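## Task

Lift the piece standing on square E5 off the board and set it on the table standing upright. Then carry the piece from A5 onto E5. Square names are printed along the board's edge. When finished, all other squares must contain exactly what they started with, and every piece left on the board must stand upright and lie completely within its own square. A result that holds only because the gripper is still supporting it does not count.

## Robot and tools

Robot: one six-joint xArm6 arm with a two-finger parallel gripper; there is only one arm, so every motion argument describes that single gripper. The base sits on the table, possibly slightly tilted. Joint ranges (rad): waist -6.283 to 6.283, shoulder -2.059 to 2.094, elbow -3.927 to 0.192, forearm roll -6.283 to 6.283, wrist pitch -1.693 to 3.142, wrist roll -6.283 to 6.283.

Frame: the scene frame has its origin on the tabletop directly beneath the arm base, +z upward, and +y pointing left for someone facing along +x. All positions are in metres. The gripper's own axes: fingers extend along its +z, and they open and close along its y. end_effector_position (link pinch) is the spot between the pads when closed, roughly 2 cm short of the fingertips; closing pushes the tips about 10 mm further along gripper +z. The reported hand position may be a little off, more so at long reach.

A row is 8 plain numbers: x, y, z, qw, qx, qy, qz, opening. x, y, z are an absolute target position for end_effector_position in the scene frame (metres); qw, qx, qy, qz are an absolute target orientation quaternion, scalar first, in the same frame. Opening ranges -1 (closed) to +1 (fully open, 0.084 m). Repeat the desired quaternion in every row rather than copying a drifted reading.

execute_actions: argument actions, a list with zero or one item. Empty list: just returns the current state. An action {"rows": [...], "steps": n} holds 1 to 15 rows and n up to 15 (default 15); each control step is 1/30 s and uses one row, the final row repeating if rows run out. A wait item {"steps": n} with no rows, n up to 300, returns when n steps have elapsed since the previous result, reply time included. Optional pictures (boolean) toggles camera images, which come by default. A call whose target lies more than 0.6 m from the last reported position along any gripper axis is refused and nothing moves.

move: target is one 8-number row (absolute pose plus opening, as above); speed in m/s from 0.002 to 0.5, default 0.25, with turning capped at twice that value in rad/s. It drives a straight-line path lasting 0.5 to 10 s (longer paths are cut off at 10 s). The opening is sent when the move begins. It does not avoid obstacles, the hand trails the path and may exceed the speed, especially with the arm stretched. Faster contact and aiming deeper past a surface both mean harder impacts. The result adds a move: line with the ending (done, off_target, moving, held, fault), limits acting (paced = pose was clipped; held = some steps blocked, after which the arm may surge), and the remaining distance to target.

wait: seconds from 0 to 10; the robot keeps heading to its last clipped pose, no new command. zoom_image: camera (cam_head_left, cam_head_right or cam_wrist) and region [x0, y0, x1, y1] in image pixels from the top-left, at most 504 by 504; images are 672x504. read_manual: optional section "licences", gives licence text only. finished_scene: scene number (1 or 2); ends that scene irreversibly, grades it, and reveals the next task. Call it only once pieces rest unsupported.

Control behaviour: each step, the command is clipped to within 70 mm and 16 degrees of the measured pose, and damped inverse kinematics favours position over orientation. After an action ends, the arm only continues to the last clipped pose, so far targets need several calls; check the reported pose. The elbow cannot fully straighten. Joint targets move at most 3.14 rad/s.

Result lines: the state gives end_effector_position, end_effector_quat_wxyz, linear and angular velocities, joint positions, joint torques (offset and noisy, nonzero even in free air), and grip_measured (finger opening on the command scale). "pose unreachable" means the clearance check altered or stopped a command; HELD flags steps where the row was not fully sent. "Hand target" shows where the controller is currently driving. Camera calibration changes are listed when they occur.

Gripping: to hold, command an opening well below grip_measured; the larger the gap, the tighter the squeeze (about 24 N per pad maximum on parts up to ~6 cm). Sending back the measured value still grips lightly. A fast close can squeeze hard enough to spring the fingers. Held parts may be briefly tugged, so grip firmly.

Avoid: dropping or knocking anything off the table, slamming into the board, and pressing hard. If contact torque reaches a joint's load limit (N m: waist 43.5, shoulder 43.5, elbow 26.1, forearm roll 26.1, wrist pitch 17.4, wrist roll 17.4, held weight included), the arm backs off, freezes 10 s and drops the rest of the call. Holding loads heats motors: a MOTOR HOT warning appears from 65 °C, and at 80 °C an OVER-TEMPERATURE FAULT brakes the arm until cool. Prefer quick, smooth motions and do not linger holding things while thinking.

Each tool is called in YAML: its name, and indented under it one key for each argument.

## Session

execute_actions:
  actions: []

Scene clock: 0.00 s of 4400.00 s.
end_effector_position=(+0.3924, -0.2884, +0.3948) grip_measured=+1.00 end_effector_quat_wxyz=(+0.446, +0.669, -0.595, +0.002) end_effector_velocity=(-0.000, +0.001, -0.000) end_effector_angular_velocity=(+0.000, +0.003, -0.000)
Joint positions: [-0.223  0.297 -1.336 -0.685  1.405  1.254  0.084]
Joint velocities: [ 0.001  0.     0.     0.     0.002 -0.    -0.   ]
Joint torques (N m, as the arm reports them, + toward a larger angle): no reading
Motor temperatures (°C, as the motors report them): [34 28 34 32 33 35]
Hand target: +0.392, -0.288, +0.395; +0.446, +0.669, -0.595, +0.002
camera_calibration (this result's frames):
cam_wrist: T_world_to_cam=[[-0.793455, 0.113181, 0.598013, 0.134916], [-0.303972, 0.777546, -0.550476, 0.629376], [-0.527286, -0.618557, -0.582544, 0.386903], [0, 0, 0, 1]] pos_world=[0.502371, -0.265317, 0.491162]

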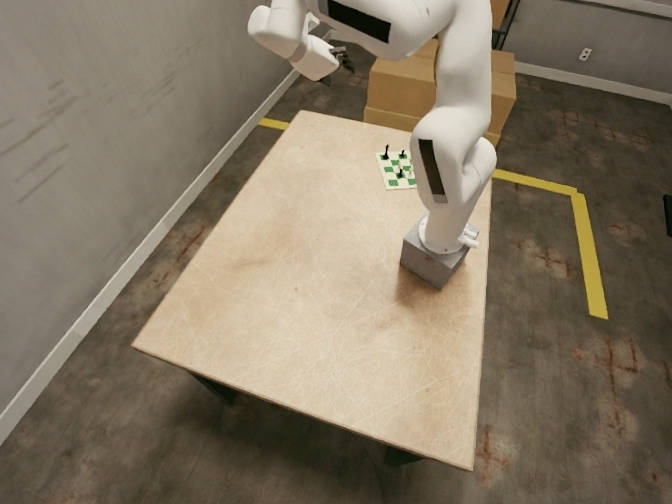

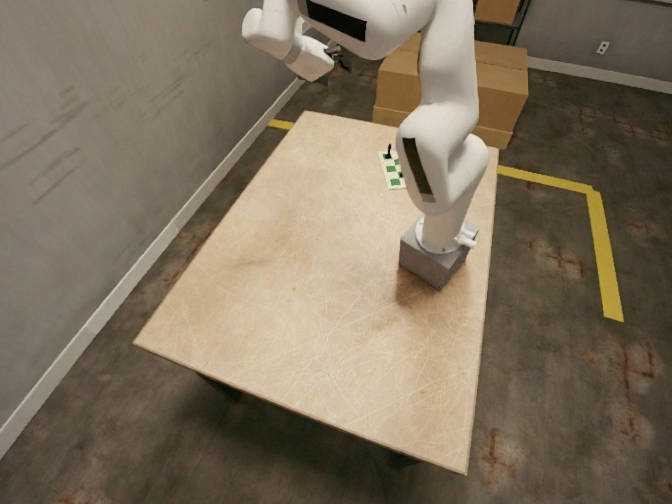

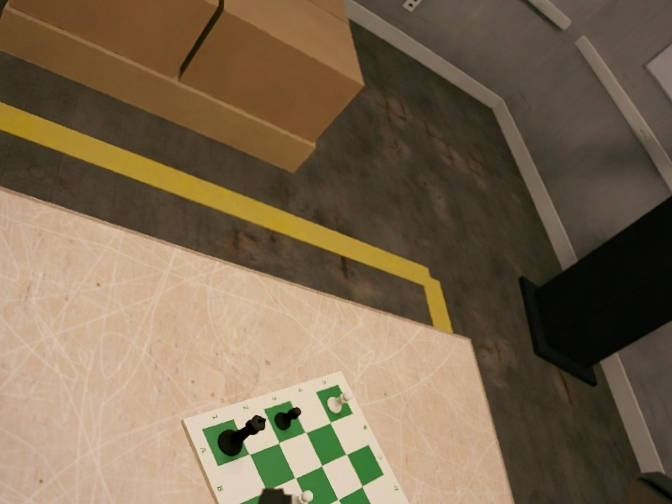

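move:
  target: [0.08,-0.433,0.16,0,0.834,-0.552,0,-0.3]

Scene clock: 9.17 s of 4400.00 s.
end_effector_position=(+0.0808, -0.4339, +0.1605) grip_measured=-0.32 end_effector_quat_wxyz=(+0.001, +0.834, -0.552, +0.001) end_effector_velocity=(-0.001, -0.000, -0.002) end_effector_angular_velocity=(+0.012, -0.008, +0.002)
Joint positions: [-1.214  0.602 -0.976  0.202  0.552 -0.42   0.03 ]
Joint velocities: [-0.007  0.01  -0.012  0.013  0.014 -0.019 -0.   ]
Joint torques (N m, as the arm reports them, + toward a larger angle): [ -3.73 -34.23  -9.08  -1.11  -0.58   0.58]
Motor temperatures (°C, as the motors report them): [34 28 36 32 33 35]
Hand target: +0.080, -0.434, +0.160; +0.001, +0.834, -0.552, +0.002
Off the commanded pose: 0.001 m, 0 deg.
After step 90, 3.53 s passed at rest.
move: done
camera_calibration (this result's frames):
cam_wrist: T_world_to_cam=[[-0.920947, -0.389564, 0.00976072, -0.0691518], [-0.389676, 0.920449, -0.0304421, 0.504268], [0.00287492, -0.0318391, -0.999489, 0.274843], [0, 0, 0, 1]] pos_world=[0.132026, -0.482341, 0.290729]

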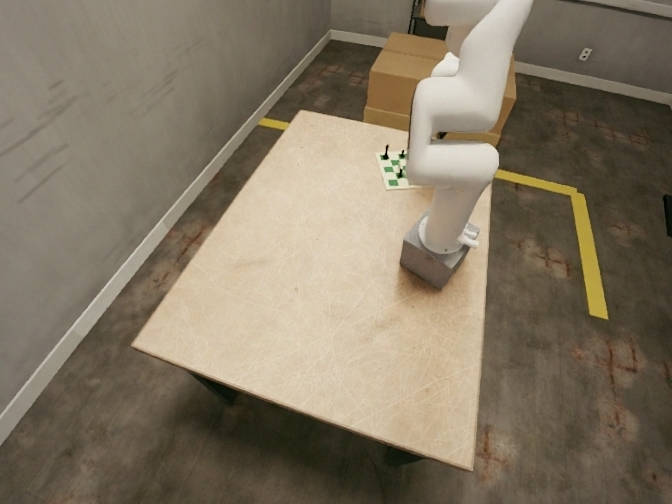

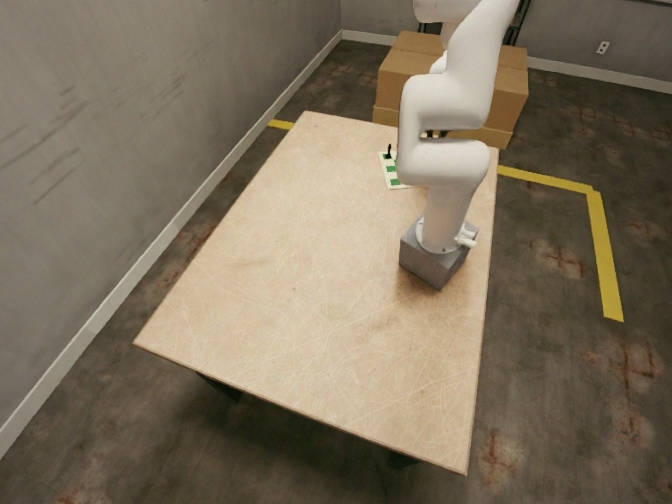

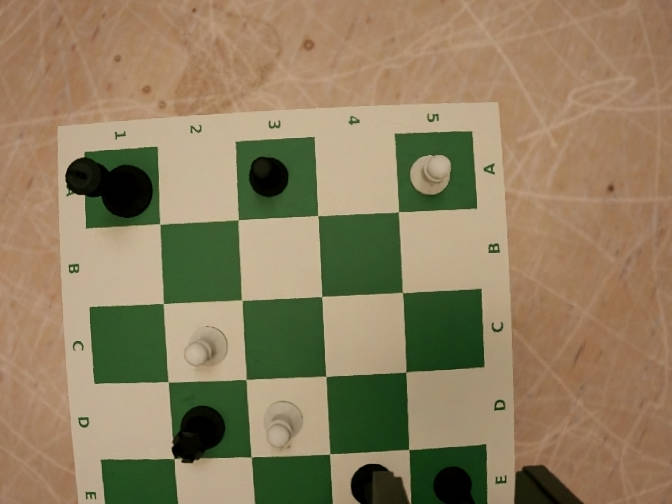

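move:
  target: [0.024,-0.369,0.115,0,0.849,-0.5285,0,-0.3]
  speed: 0.2

Scene clock: 16.53 s of 4400.00 s.
end_effector_position=(+0.0240, -0.3695, +0.1152) grip_measured=-0.32 end_effector_quat_wxyz=(+0.000, +0.849, -0.529, -0.000) end_effector_velocity=(-0.001, +0.002, -0.002) end_effector_angular_velocity=(+0.001, -0.005, +0.001)
Joint positions: [-1.3    0.593 -0.734  0.275  0.334 -0.648  0.03 ]
Joint velocities: [-0.003  0.002  0.006  0.018 -0.006 -0.022  0.   ]
Joint torques (N m, as the arm reports them, + toward a larger angle): [ -2.69 -30.4   -7.13  -0.88  -0.9    0.49]
Motor temperatures (°C, as the motors report them): [34 28 36 32 33 35]
Hand target: +0.024, -0.369, +0.115; +0.000, +0.849, -0.529, -0.000
Off the commanded pose: 0.001 m, 0 deg.
After step 90, 3.30 s passed at rest.
move: done
camera_calibration (this result's frames):
cam_wrist: T_world_to_cam=[[-0.898359, -0.439144, 0.0101979, -0.114847], [-0.439256, 0.897976, -0.0263331, 0.413905], [0.00240656, -0.0281361, -0.999601, 0.233142], [0, 0, 0, 1]] pos_world=[0.0780749, -0.415552, 0.24512]

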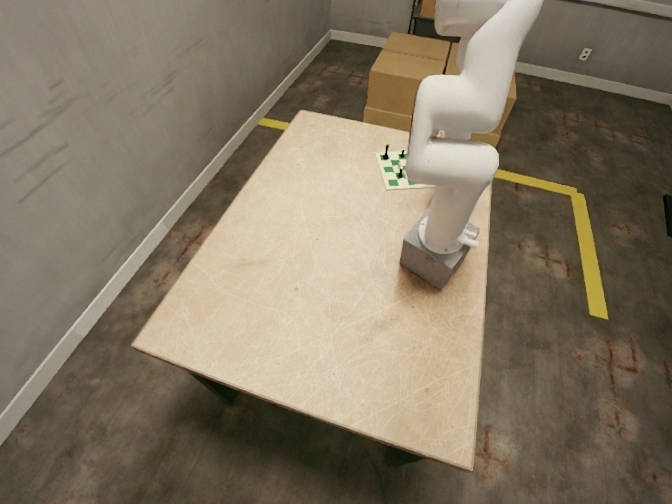

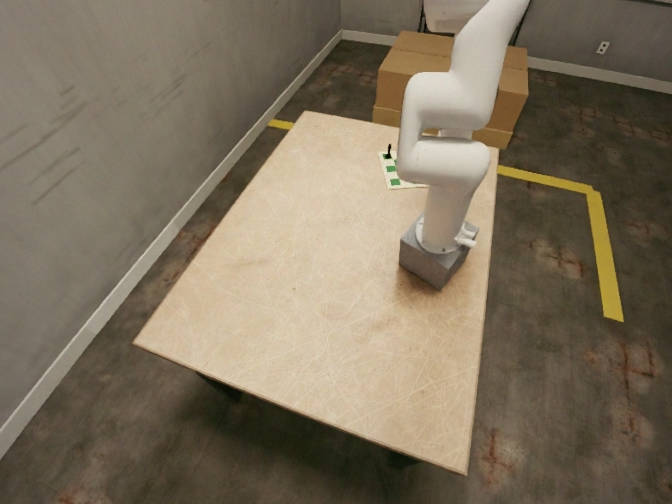

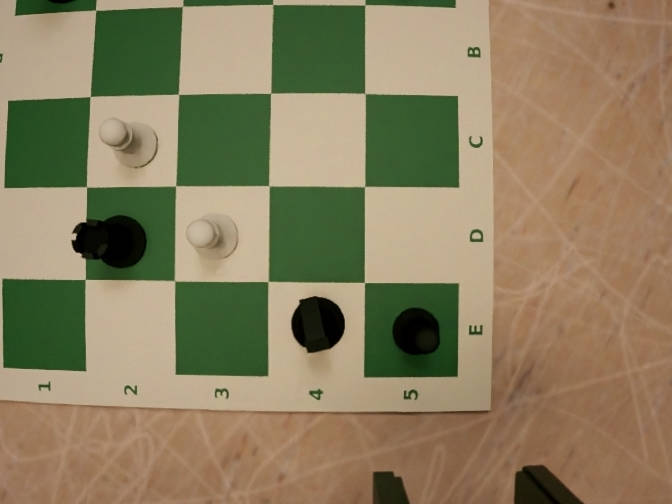

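move:
  target: [0.0418,-0.4048,0.085,0,0.974,0.2267,0,-0.33]
  speed: 0.3

Scene clock: 27.60 s of 4400.00 s.
end_effector_position=(+0.0418, -0.4048, +0.0850) grip_measured=-0.35 end_effector_quat_wxyz=(-0.000, +0.974, +0.226, -0.000) end_effector_velocity=(-0.000, -0.001, +0.000) end_effector_angular_velocity=(-0.004, -0.009, +0.011)
Joint positions: [-1.254  0.753 -0.896  0.301  0.335 -2.197  0.029]
Joint velocities: [-0.002  0.    -0.001  0.027 -0.001 -0.038  0.   ]
Joint torques (N m, as the arm reports them, + toward a larger angle): [ -3.19 -33.86  -7.04  -0.7   -0.86   0.39]
Motor temperatures (°C, as the motors report them): [34 28 36 32 34 35]
Hand target: +0.042, -0.405, +0.085; -0.000, +0.974, +0.227, -0.000
Off the commanded pose: 0.000 m, 0 deg.
After step 90, 4.87 s passed at rest.
move: done
camera_calibration (this result's frames):
cam_wrist: T_world_to_cam=[[0.438432, -0.898724, 0.00846438, -0.355774], [-0.898367, -0.438499, -0.025618, -0.0691949], [0.0267351, 0.00362763, -0.999636, 0.213785], [0, 0, 0, 1]] pos_world=[0.0881046, -0.35086, 0.214946]

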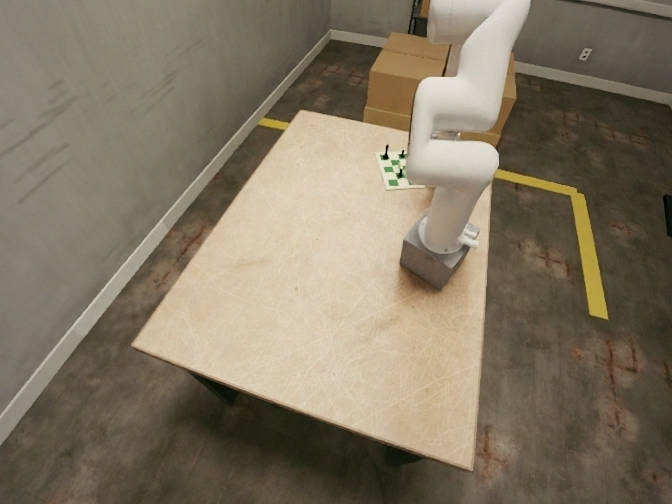

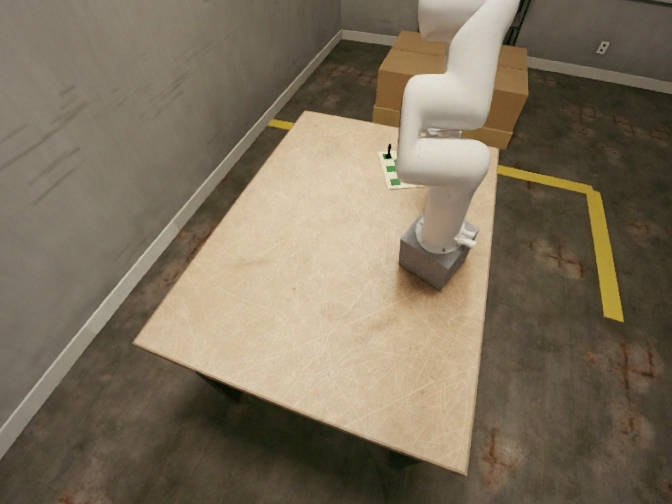

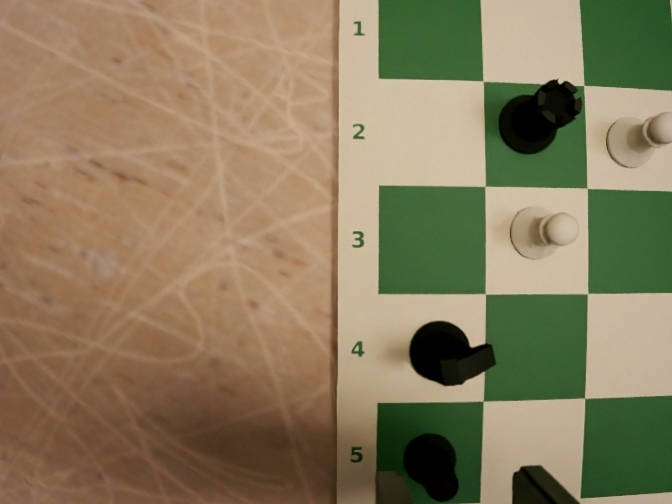

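move:
  target: [0.0403,-0.4063,0.037,0,0.974,0.2267,0,-0.33]
  speed: 0.05

execute_actions:
  actions:
    - {"rows":[[0.0403,-0.4063,0.037,0,0.974,0.2267,0,-0.4],[0.0403,-0.4063,0.037,0,0.974,0.2267,0,-0.46],[0.0403,-0.4063,0.037,0,0.974,0.2267,0,-0.52],[0.0403,-0.4063,0.037,0,0.974,0.2267,0,-0.58],[0.0403,-0.4063,0.037,0,0.974,0.2267,0,-0.63],[0.0403,-0.4063,0.037,0,0.974,0.2267,0,-0.68],[0.0403,-0.4063,0.037,0,0.974,0.2267,0,-0.73],[0.0403,-0.4063,0.037,0,0.974,0.2267,0,-0.78],[0.0403,-0.4063,0.037,0,0.974,0.2267,0,-0.83],[0.0403,-0.4063,0.037,0,0.974,0.2267,0,-0.88],[0.0403,-0.4063,0.037,0,0.974,0.2267,0,-0.93],[0.0403,-0.4063,0.037,0,0.974,0.2267,0,-0.97]],"steps":15}

Scene clock: 38.47 s of 4400.00 s.
end_effector_position=(+0.0403, -0.4064, +0.0373) grip_measured=-0.35 end_effector_quat_wxyz=(+0.000, +0.974, +0.227, -0.000) end_effector_velocity=(+0.000, -0.001, -0.002) end_effector_angular_velocity=(-0.002, -0.001, +0.001)
Joint positions: [-1.227  0.906 -0.965  0.419  0.255 -2.294  0.029]
Joint velocities: [ 0.003  0.007 -0.005  0.011 -0.004 -0.009  0.   ]
Joint torques (N m, as the arm reports them, + toward a larger angle): [ -3.56 -35.28  -6.31  -0.69  -0.99   0.26]
Motor temperatures (°C, as the motors report them): [34 29 36 32 34 35]
Hand target: +0.040, -0.406, +0.037; +0.000, +0.974, +0.227, -0.000
Off the commanded pose: 0.000 m, 0 deg.
After step 90, 6.50 s passed at rest.
move: done
camera_calibration (this result's frames):
cam_wrist: T_world_to_cam=[[0.439536, -0.898177, 0.0092884, -0.356043], [-0.897803, -0.439623, -0.0261041, -0.0729862], [0.0275295, 0.00313454, -0.999616, 0.165905], [0, 0, 0, 1]] pos_world=[0.0863993, -0.352396, 0.167243]

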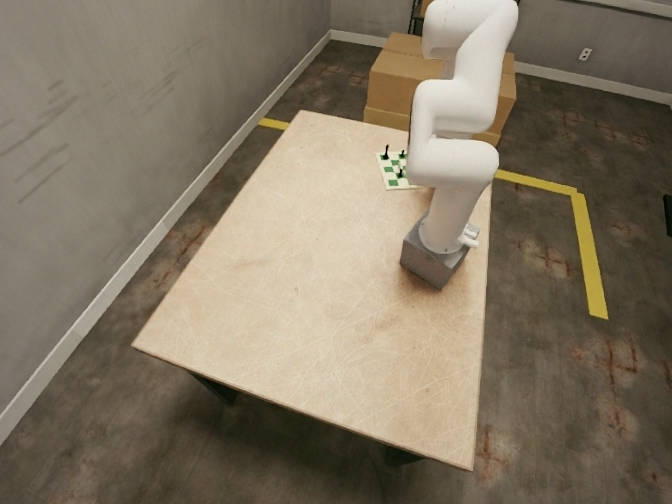

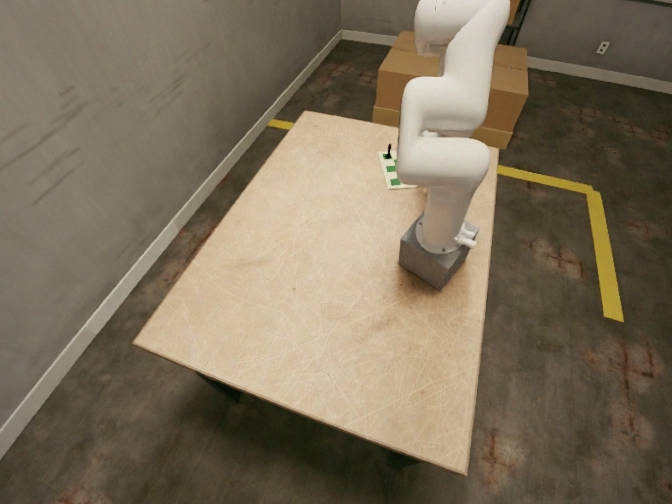

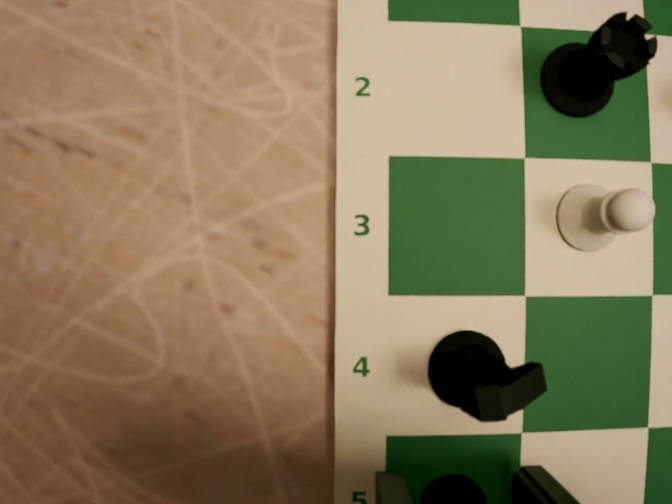

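Scene clock: 38.97 s of 4400.00 s.
end_effector_position=(+0.0403, -0.4063, +0.0370) grip_measured=-0.78 end_effector_quat_wxyz=(+0.000, +0.974, +0.227, -0.000) end_effector_velocity=(-0.000, +0.001, -0.001) end_effector_angular_velocity=(+0.002, -0.000, +0.000)
Joint positions: [-1.227  0.907 -0.966  0.421  0.255 -2.295  0.01 ]
Joint velocities: [ 0.     0.001  0.     0.     0.001 -0.001 -0.   ]
Joint torques (N m, as the arm reports them, + toward a larger angle): [ -3.3  -35.15  -6.17  -0.72  -0.75   0.41]
Motor temperatures (°C, as the motors report them): [34 29 36 32 34 35]
Hand target: +0.040, -0.406, +0.037; +0.000, +0.974, +0.227, +0.000
Off the commanded pose: 0.000 m, 0 deg.
Steps of this call (steps 1 to 15: all 15 steps of this action). Readings (end_effector_position):
1: (+0.0403, -0.4064, +0.0373)
2: (+0.0403, -0.4064, +0.0372)
4: (+0.0403, -0.4064, +0.0371)
8: (+0.0403, -0.4063, +0.0371)
15: the state above
camera_calibration (this result's frames):
cam_wrist: T_world_to_cam=[[0.439583, -0.898155, 0.00917457, -0.355949], [-0.897774, -0.439665, -0.0263949, -0.0729601], [0.0277405, 0.00336606, -0.999609, 0.165699], [0, 0, 0, 1]] pos_world=[0.0863707, -0.352333, 0.166974]

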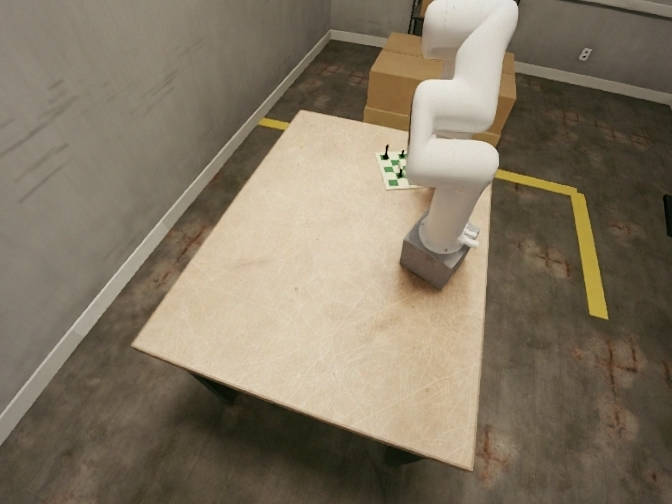

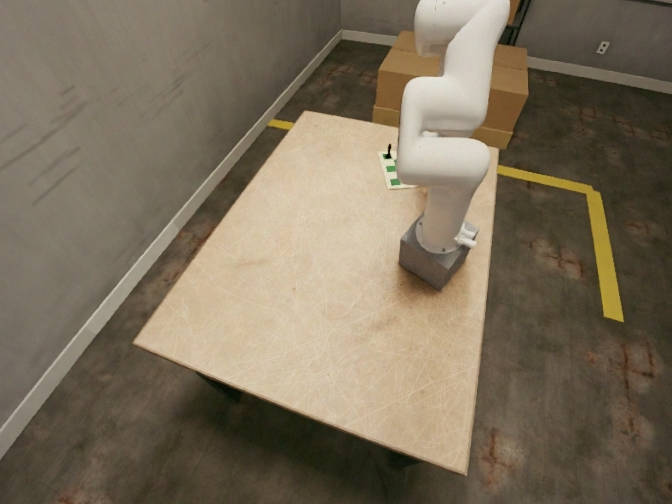

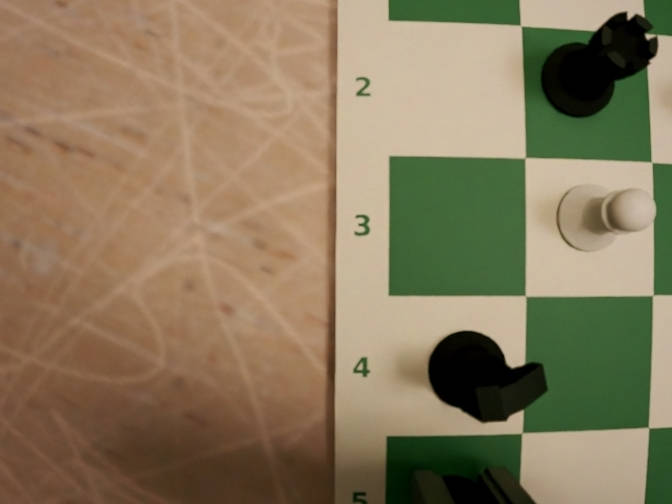

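move:
  target: [0.0403,-0.4063,0.06,0,0.974,0.2267,0,-0.97]
  speed: 0.06

move:
  target: [-0.032,-0.441,0.055,0,0.974,0.2267,0,-0.97]
  speed: 0.15

move:
  target: [-0.032,-0.441,0.0325,0,0.974,0.2267,0,-0.97]
  speed: 0.025

Scene clock: 48.30 s of 4400.00 s.
end_effector_position=(+0.0403, -0.4062, +0.0596) grip_measured=-0.78 end_effector_quat_wxyz=(-0.000, +0.974, +0.227, +0.000) end_effector_velocity=(+0.001, +0.000, +0.002) end_effector_angular_velocity=(+0.002, +0.001, +0.001)
Joint positions: [-1.243  0.835 -0.932  0.358  0.29  -2.246  0.01 ]
Joint velocities: [-0.    -0.008  0.003 -0.011  0.006  0.009  0.   ]
Joint torques (N m, as the arm reports them, + toward a larger angle): [ -3.54 -33.97  -6.26  -0.54  -0.77   0.3 ]
Motor temperatures (°C, as the motors report them): [34 29 36 32 34 35]
Hand target: +0.040, -0.406, +0.060; -0.000, +0.974, +0.227, +0.000
Off the commanded pose: 0.000 m, 0 deg.
After step 90, 5.50 s passed at rest.
move: done
camera_calibration (this result's frames):
cam_wrist: T_world_to_cam=[[0.439595, -0.898151, 0.00896305, -0.356008], [-0.897764, -0.439671, -0.0266139, -0.0723101], [0.0278441, 0.00365261, -0.999606, 0.188385], [0, 0, 0, 1]] pos_world=[0.0863363, -0.35223, 0.189577]

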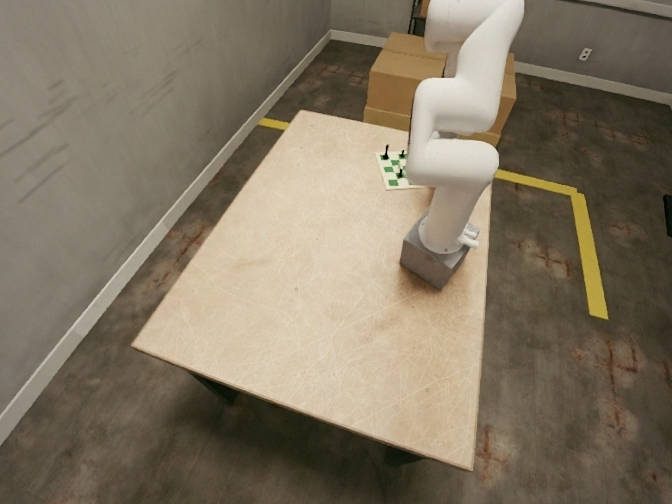

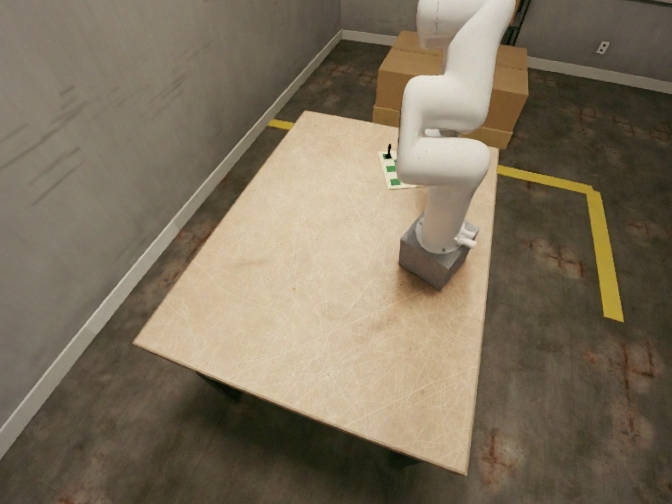

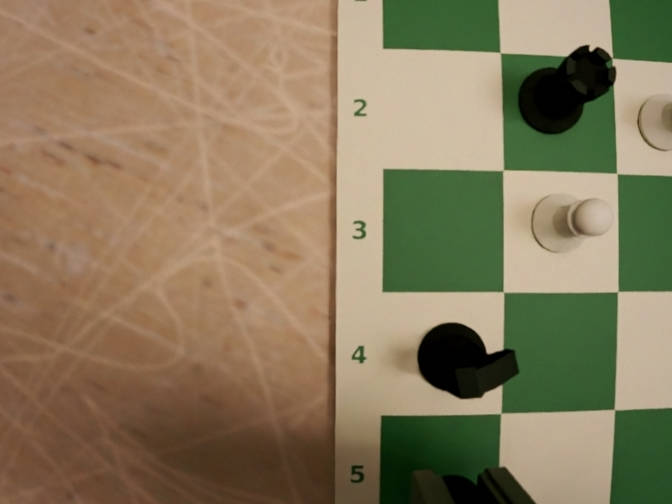

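Scene clock: 49.37 s of 4400.00 s.
end_effector_position=(-0.0317, -0.4409, +0.0551) grip_measured=-0.78 end_effector_quat_wxyz=(+0.000, +0.974, +0.227, +0.000) end_effector_velocity=(-0.002, -0.002, -0.000) end_effector_angular_velocity=(+0.000, +0.001, -0.002)
Joint positions: [-1.433  0.925 -1.075  0.193  0.348 -2.272  0.01 ]
Joint velocities: [-0.006  0.004 -0.009 -0.008  0.005  0.004 -0.   ]
Joint torques (N m, as the arm reports them, + toward a larger angle): [ -2.   -37.23  -7.18  -0.67  -0.79   0.45]
Motor temperatures (°C, as the motors report them): [34 29 36 32 34 35]
Hand target: -0.032, -0.441, +0.055; +0.000, +0.974, +0.227, -0.000
Off the commanded pose: 0.000 m, 0 deg.
move: done
camera_calibration (this result's frames):
cam_wrist: T_world_to_cam=[[0.439874, -0.898011, 0.00928578, -0.355445], [-0.89763, -0.43996, -0.0263883, -0.152431], [0.0277824, 0.00327234, -0.999609, 0.185805], [0, 0, 0, 1]] pos_world=[0.0143621, -0.386865, 0.18501]

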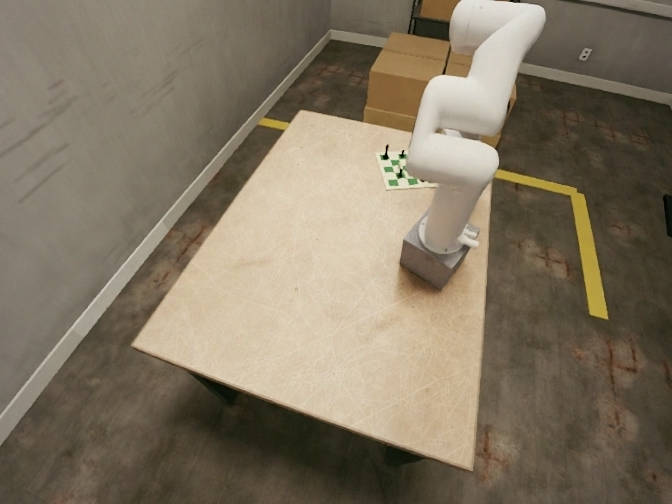

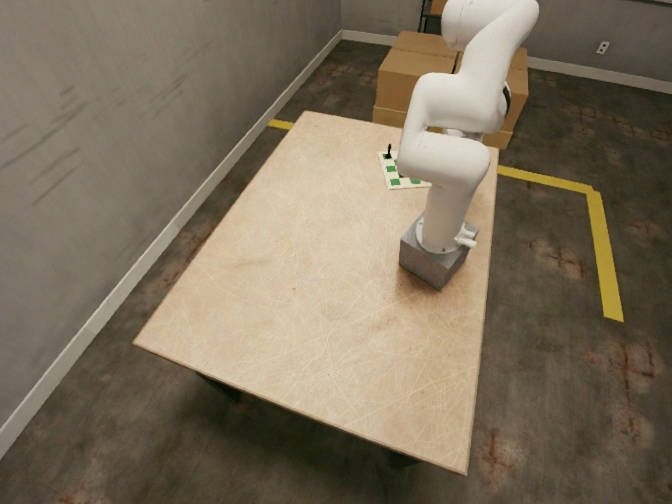

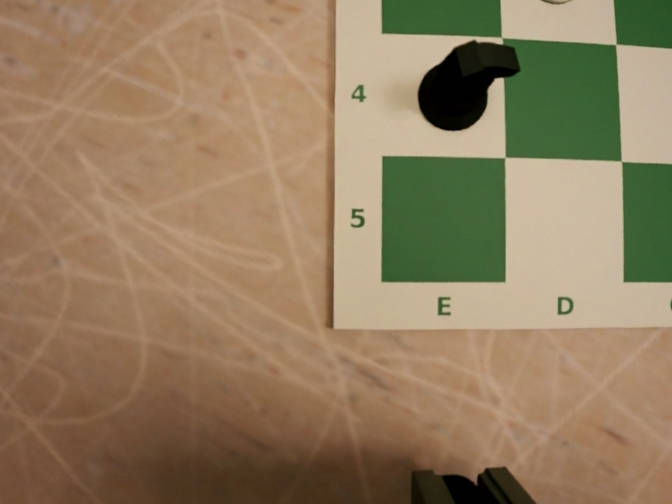

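Scene clock: 50.60 s of 4400.00 s.
end_effector_position=(-0.0320, -0.4411, +0.0328) grip_measured=-0.78 end_effector_quat_wxyz=(+0.000, +0.974, +0.227, -0.000) end_effector_velocity=(+0.000, -0.001, -0.001) end_effector_angular_velocity=(-0.002, +0.000, +0.001)
Joint positions: [-1.426  0.991 -1.106  0.218  0.313 -2.291  0.01 ]
Joint velocities: [ 0.002  0.005 -0.003  0.003 -0.004 -0.002  0.   ]
Joint torques (N m, as the arm reports them, + toward a larger angle): [ -2.1  -38.16  -6.63  -1.19  -0.83   0.48]
Motor temperatures (°C, as the motors report them): [34 29 36 32 34 35]
Hand target: -0.032, -0.441, +0.032; -0.000, +0.974, +0.227, -0.000
Off the commanded pose: 0.000 m, 0 deg.
move: done
camera_calibration (this result's frames):
cam_wrist: T_world_to_cam=[[0.439559, -0.898167, 0.00917981, -0.355311], [-0.897789, -0.439642, -0.0262673, -0.153266], [0.0276282, 0.00330449, -0.999613, 0.163517], [0, 0, 0, 1]] pos_world=[0.0140619, -0.387051, 0.162689]

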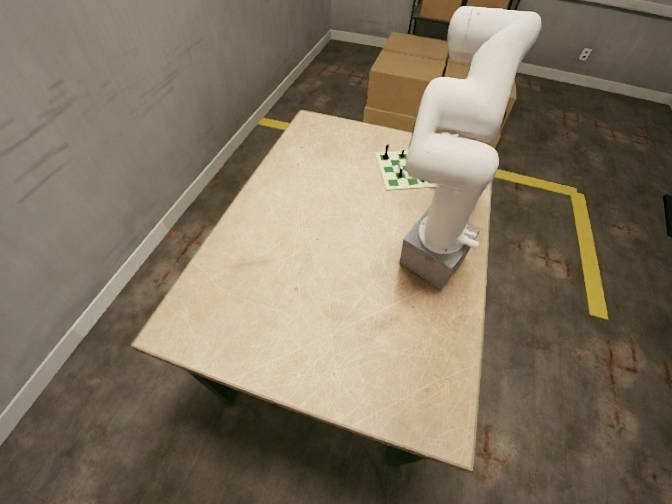

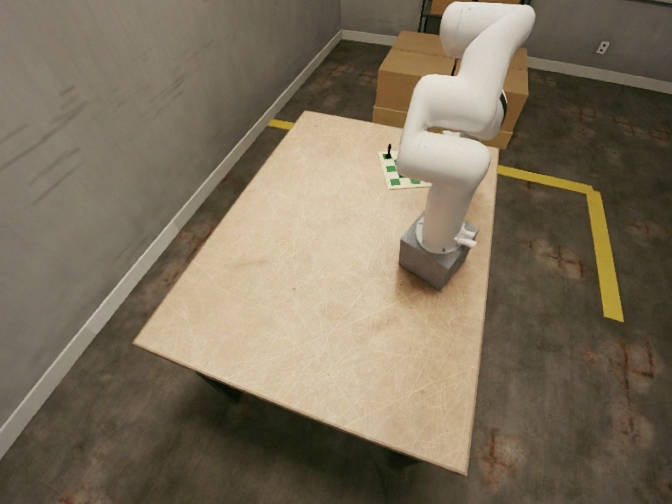

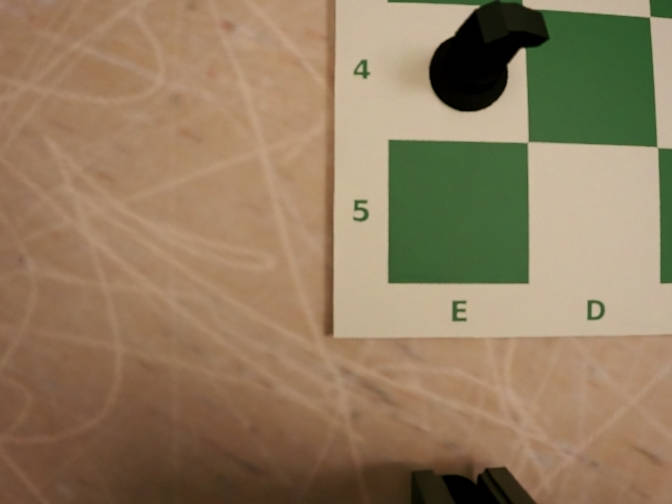

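move:
  target: [-0.032,-0.441,0.032,0,0.974,0.2267,0,-0.33]

move:
  target: [-0.032,-0.441,0.08,0,0.974,0.2267,0,-0.33]
  speed: 0.1

move:
  target: [0.110,-0.538,0.085,0,0.974,0.2267,0,-0.33]
  speed: 0.2

Scene clock: 57.40 s of 4400.00 s.
end_effector_position=(-0.0320, -0.4410, +0.0320) grip_measured=-0.35 end_effector_quat_wxyz=(-0.000, +0.974, +0.227, -0.000) end_effector_velocity=(+0.000, -0.000, -0.000) end_effector_angular_velocity=(+0.001, -0.000, +0.000)
Joint positions: [-1.426  0.994 -1.107  0.219  0.312 -2.292  0.029]
Joint velocities: [ 0.     0.001 -0.001  0.     0.001 -0.    -0.   ]
Joint torques (N m, as the arm reports them, + toward a larger angle): [ -2.49 -37.88  -6.57  -0.9   -0.83   0.23]
Motor temperatures (°C, as the motors report them): [34 29 36 32 34 35]
Hand target: -0.032, -0.441, +0.032; -0.000, +0.974, +0.227, -0.000
Off the commanded pose: 0.000 m, 0 deg.
After step 90, 3.10 s passed at rest.
move: done
camera_calibration (this result's frames):
cam_wrist: T_world_to_cam=[[0.43958, -0.898157, 0.00911158, -0.35526], [-0.897775, -0.439661, -0.0264139, -0.153248], [0.0277298, 0.00343088, -0.99961, 0.162839], [0, 0, 0, 1]] pos_world=[0.0140678, -0.387015, 0.161964]

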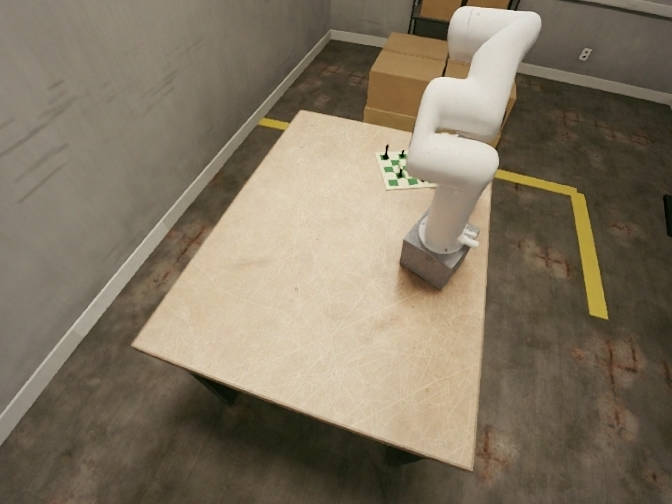

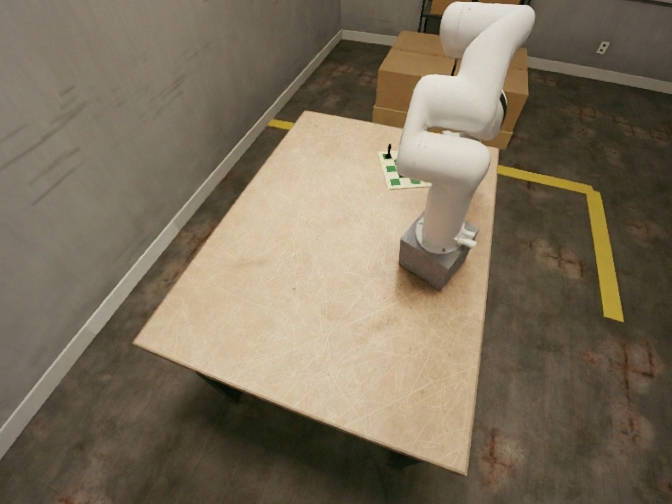

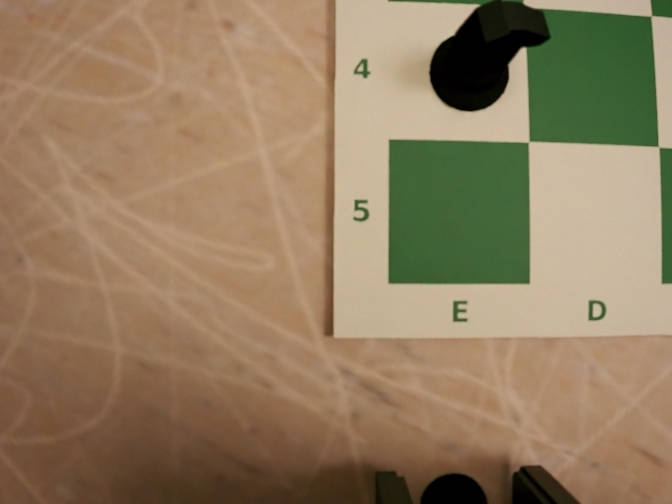

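Scene clock: 58.37 s of 4400.00 s.
end_effector_position=(-0.0319, -0.4408, +0.0796) grip_measured=-0.35 end_effector_quat_wxyz=(-0.000, +0.974, +0.227, +0.000) end_effector_velocity=(-0.000, -0.002, +0.004) end_effector_angular_velocity=(-0.004, +0.000, -0.000)
Joint positions: [-1.441  0.854 -1.049  0.168  0.392 -2.254  0.029]
Joint velocities: [-0.001 -0.008 -0.    -0.002  0.004  0.002 -0.   ]
Joint torques (N m, as the arm reports them, + toward a larger angle): [ -2.2  -36.63  -7.28  -0.59  -0.98   0.46]
Motor temperatures (°C, as the motors report them): [34 29 36 32 34 35]
Hand target: -0.032, -0.441, +0.080; +0.000, +0.974, +0.227, +0.000
Off the commanded pose: 0.000 m, 0 deg.
move: done
camera_calibration (this result's frames):
cam_wrist: T_world_to_cam=[[0.439633, -0.898135, 0.00875548, -0.355502], [-0.897742, -0.439703, -0.0268381, -0.151834], [0.027954, 0.00393875, -0.999601, 0.210598], [0, 0, 0, 1]] pos_world=[0.0140961, -0.38688, 0.209552]

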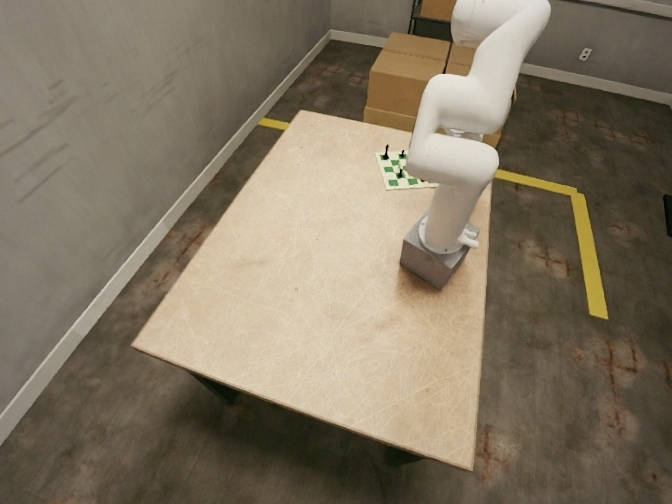

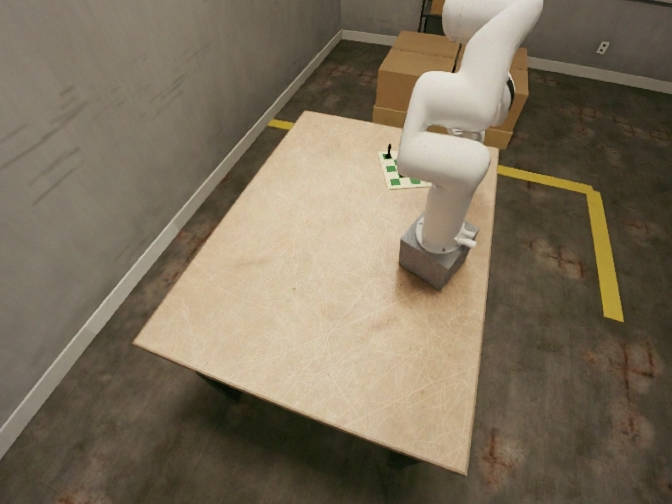

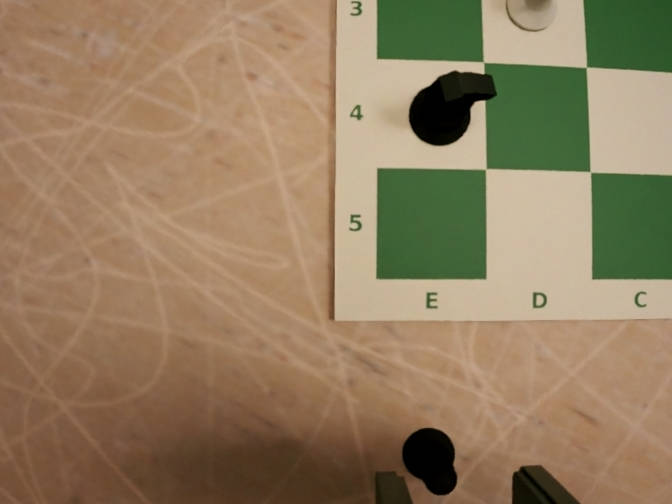

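Scene clock: 59.87 s of 4400.00 s.
end_effector_position=(+0.1101, -0.5375, +0.0851) grip_measured=-0.35 end_effector_quat_wxyz=(-0.000, +0.974, +0.227, +0.000) end_effector_velocity=(+0.002, -0.001, +0.000) end_effector_angular_velocity=(+0.002, +0.001, +0.001)
Joint positions: [-1.181  1.053 -1.515  0.188  0.641 -1.992  0.029]
Joint velocities: [ 0.003  0.005 -0.012 -0.002  0.009  0.004  0.   ]
Joint torques (N m, as the arm reports them, + toward a larger angle): [ -4.59 -44.07  -9.61  -0.85  -0.67   0.43]
Motor temperatures (°C, as the motors report them): [34 29 36 32 34 35]
Hand target: +0.110, -0.538, +0.085; -0.000, +0.974, +0.227, +0.000
Off the commanded pose: 0.000 m, 0 deg.
move: done
camera_calibration (this result's frames):
cam_wrist: T_world_to_cam=[[0.439728, -0.898083, 0.00922582, -0.504874], [-0.89768, -0.43981, -0.027157, -0.0667654], [0.0284469, 0.00365989, -0.999589, 0.212295], [0, 0, 0, 1]] pos_world=[0.156034, -0.48356, 0.215052]

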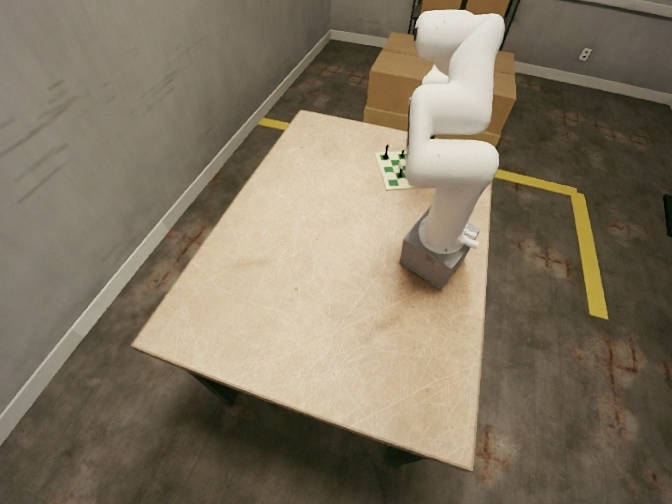

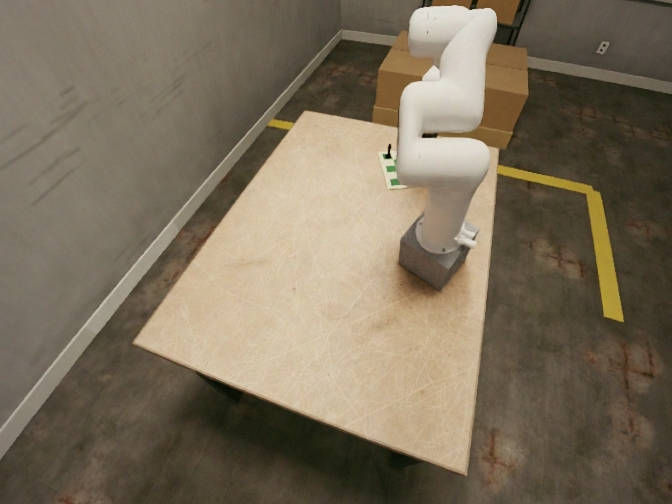

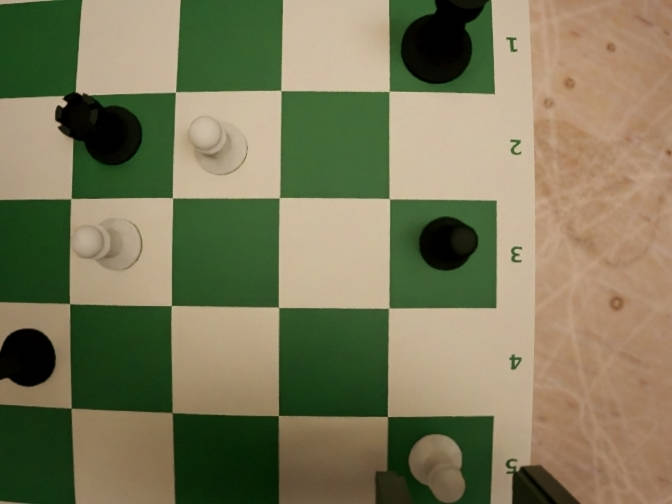

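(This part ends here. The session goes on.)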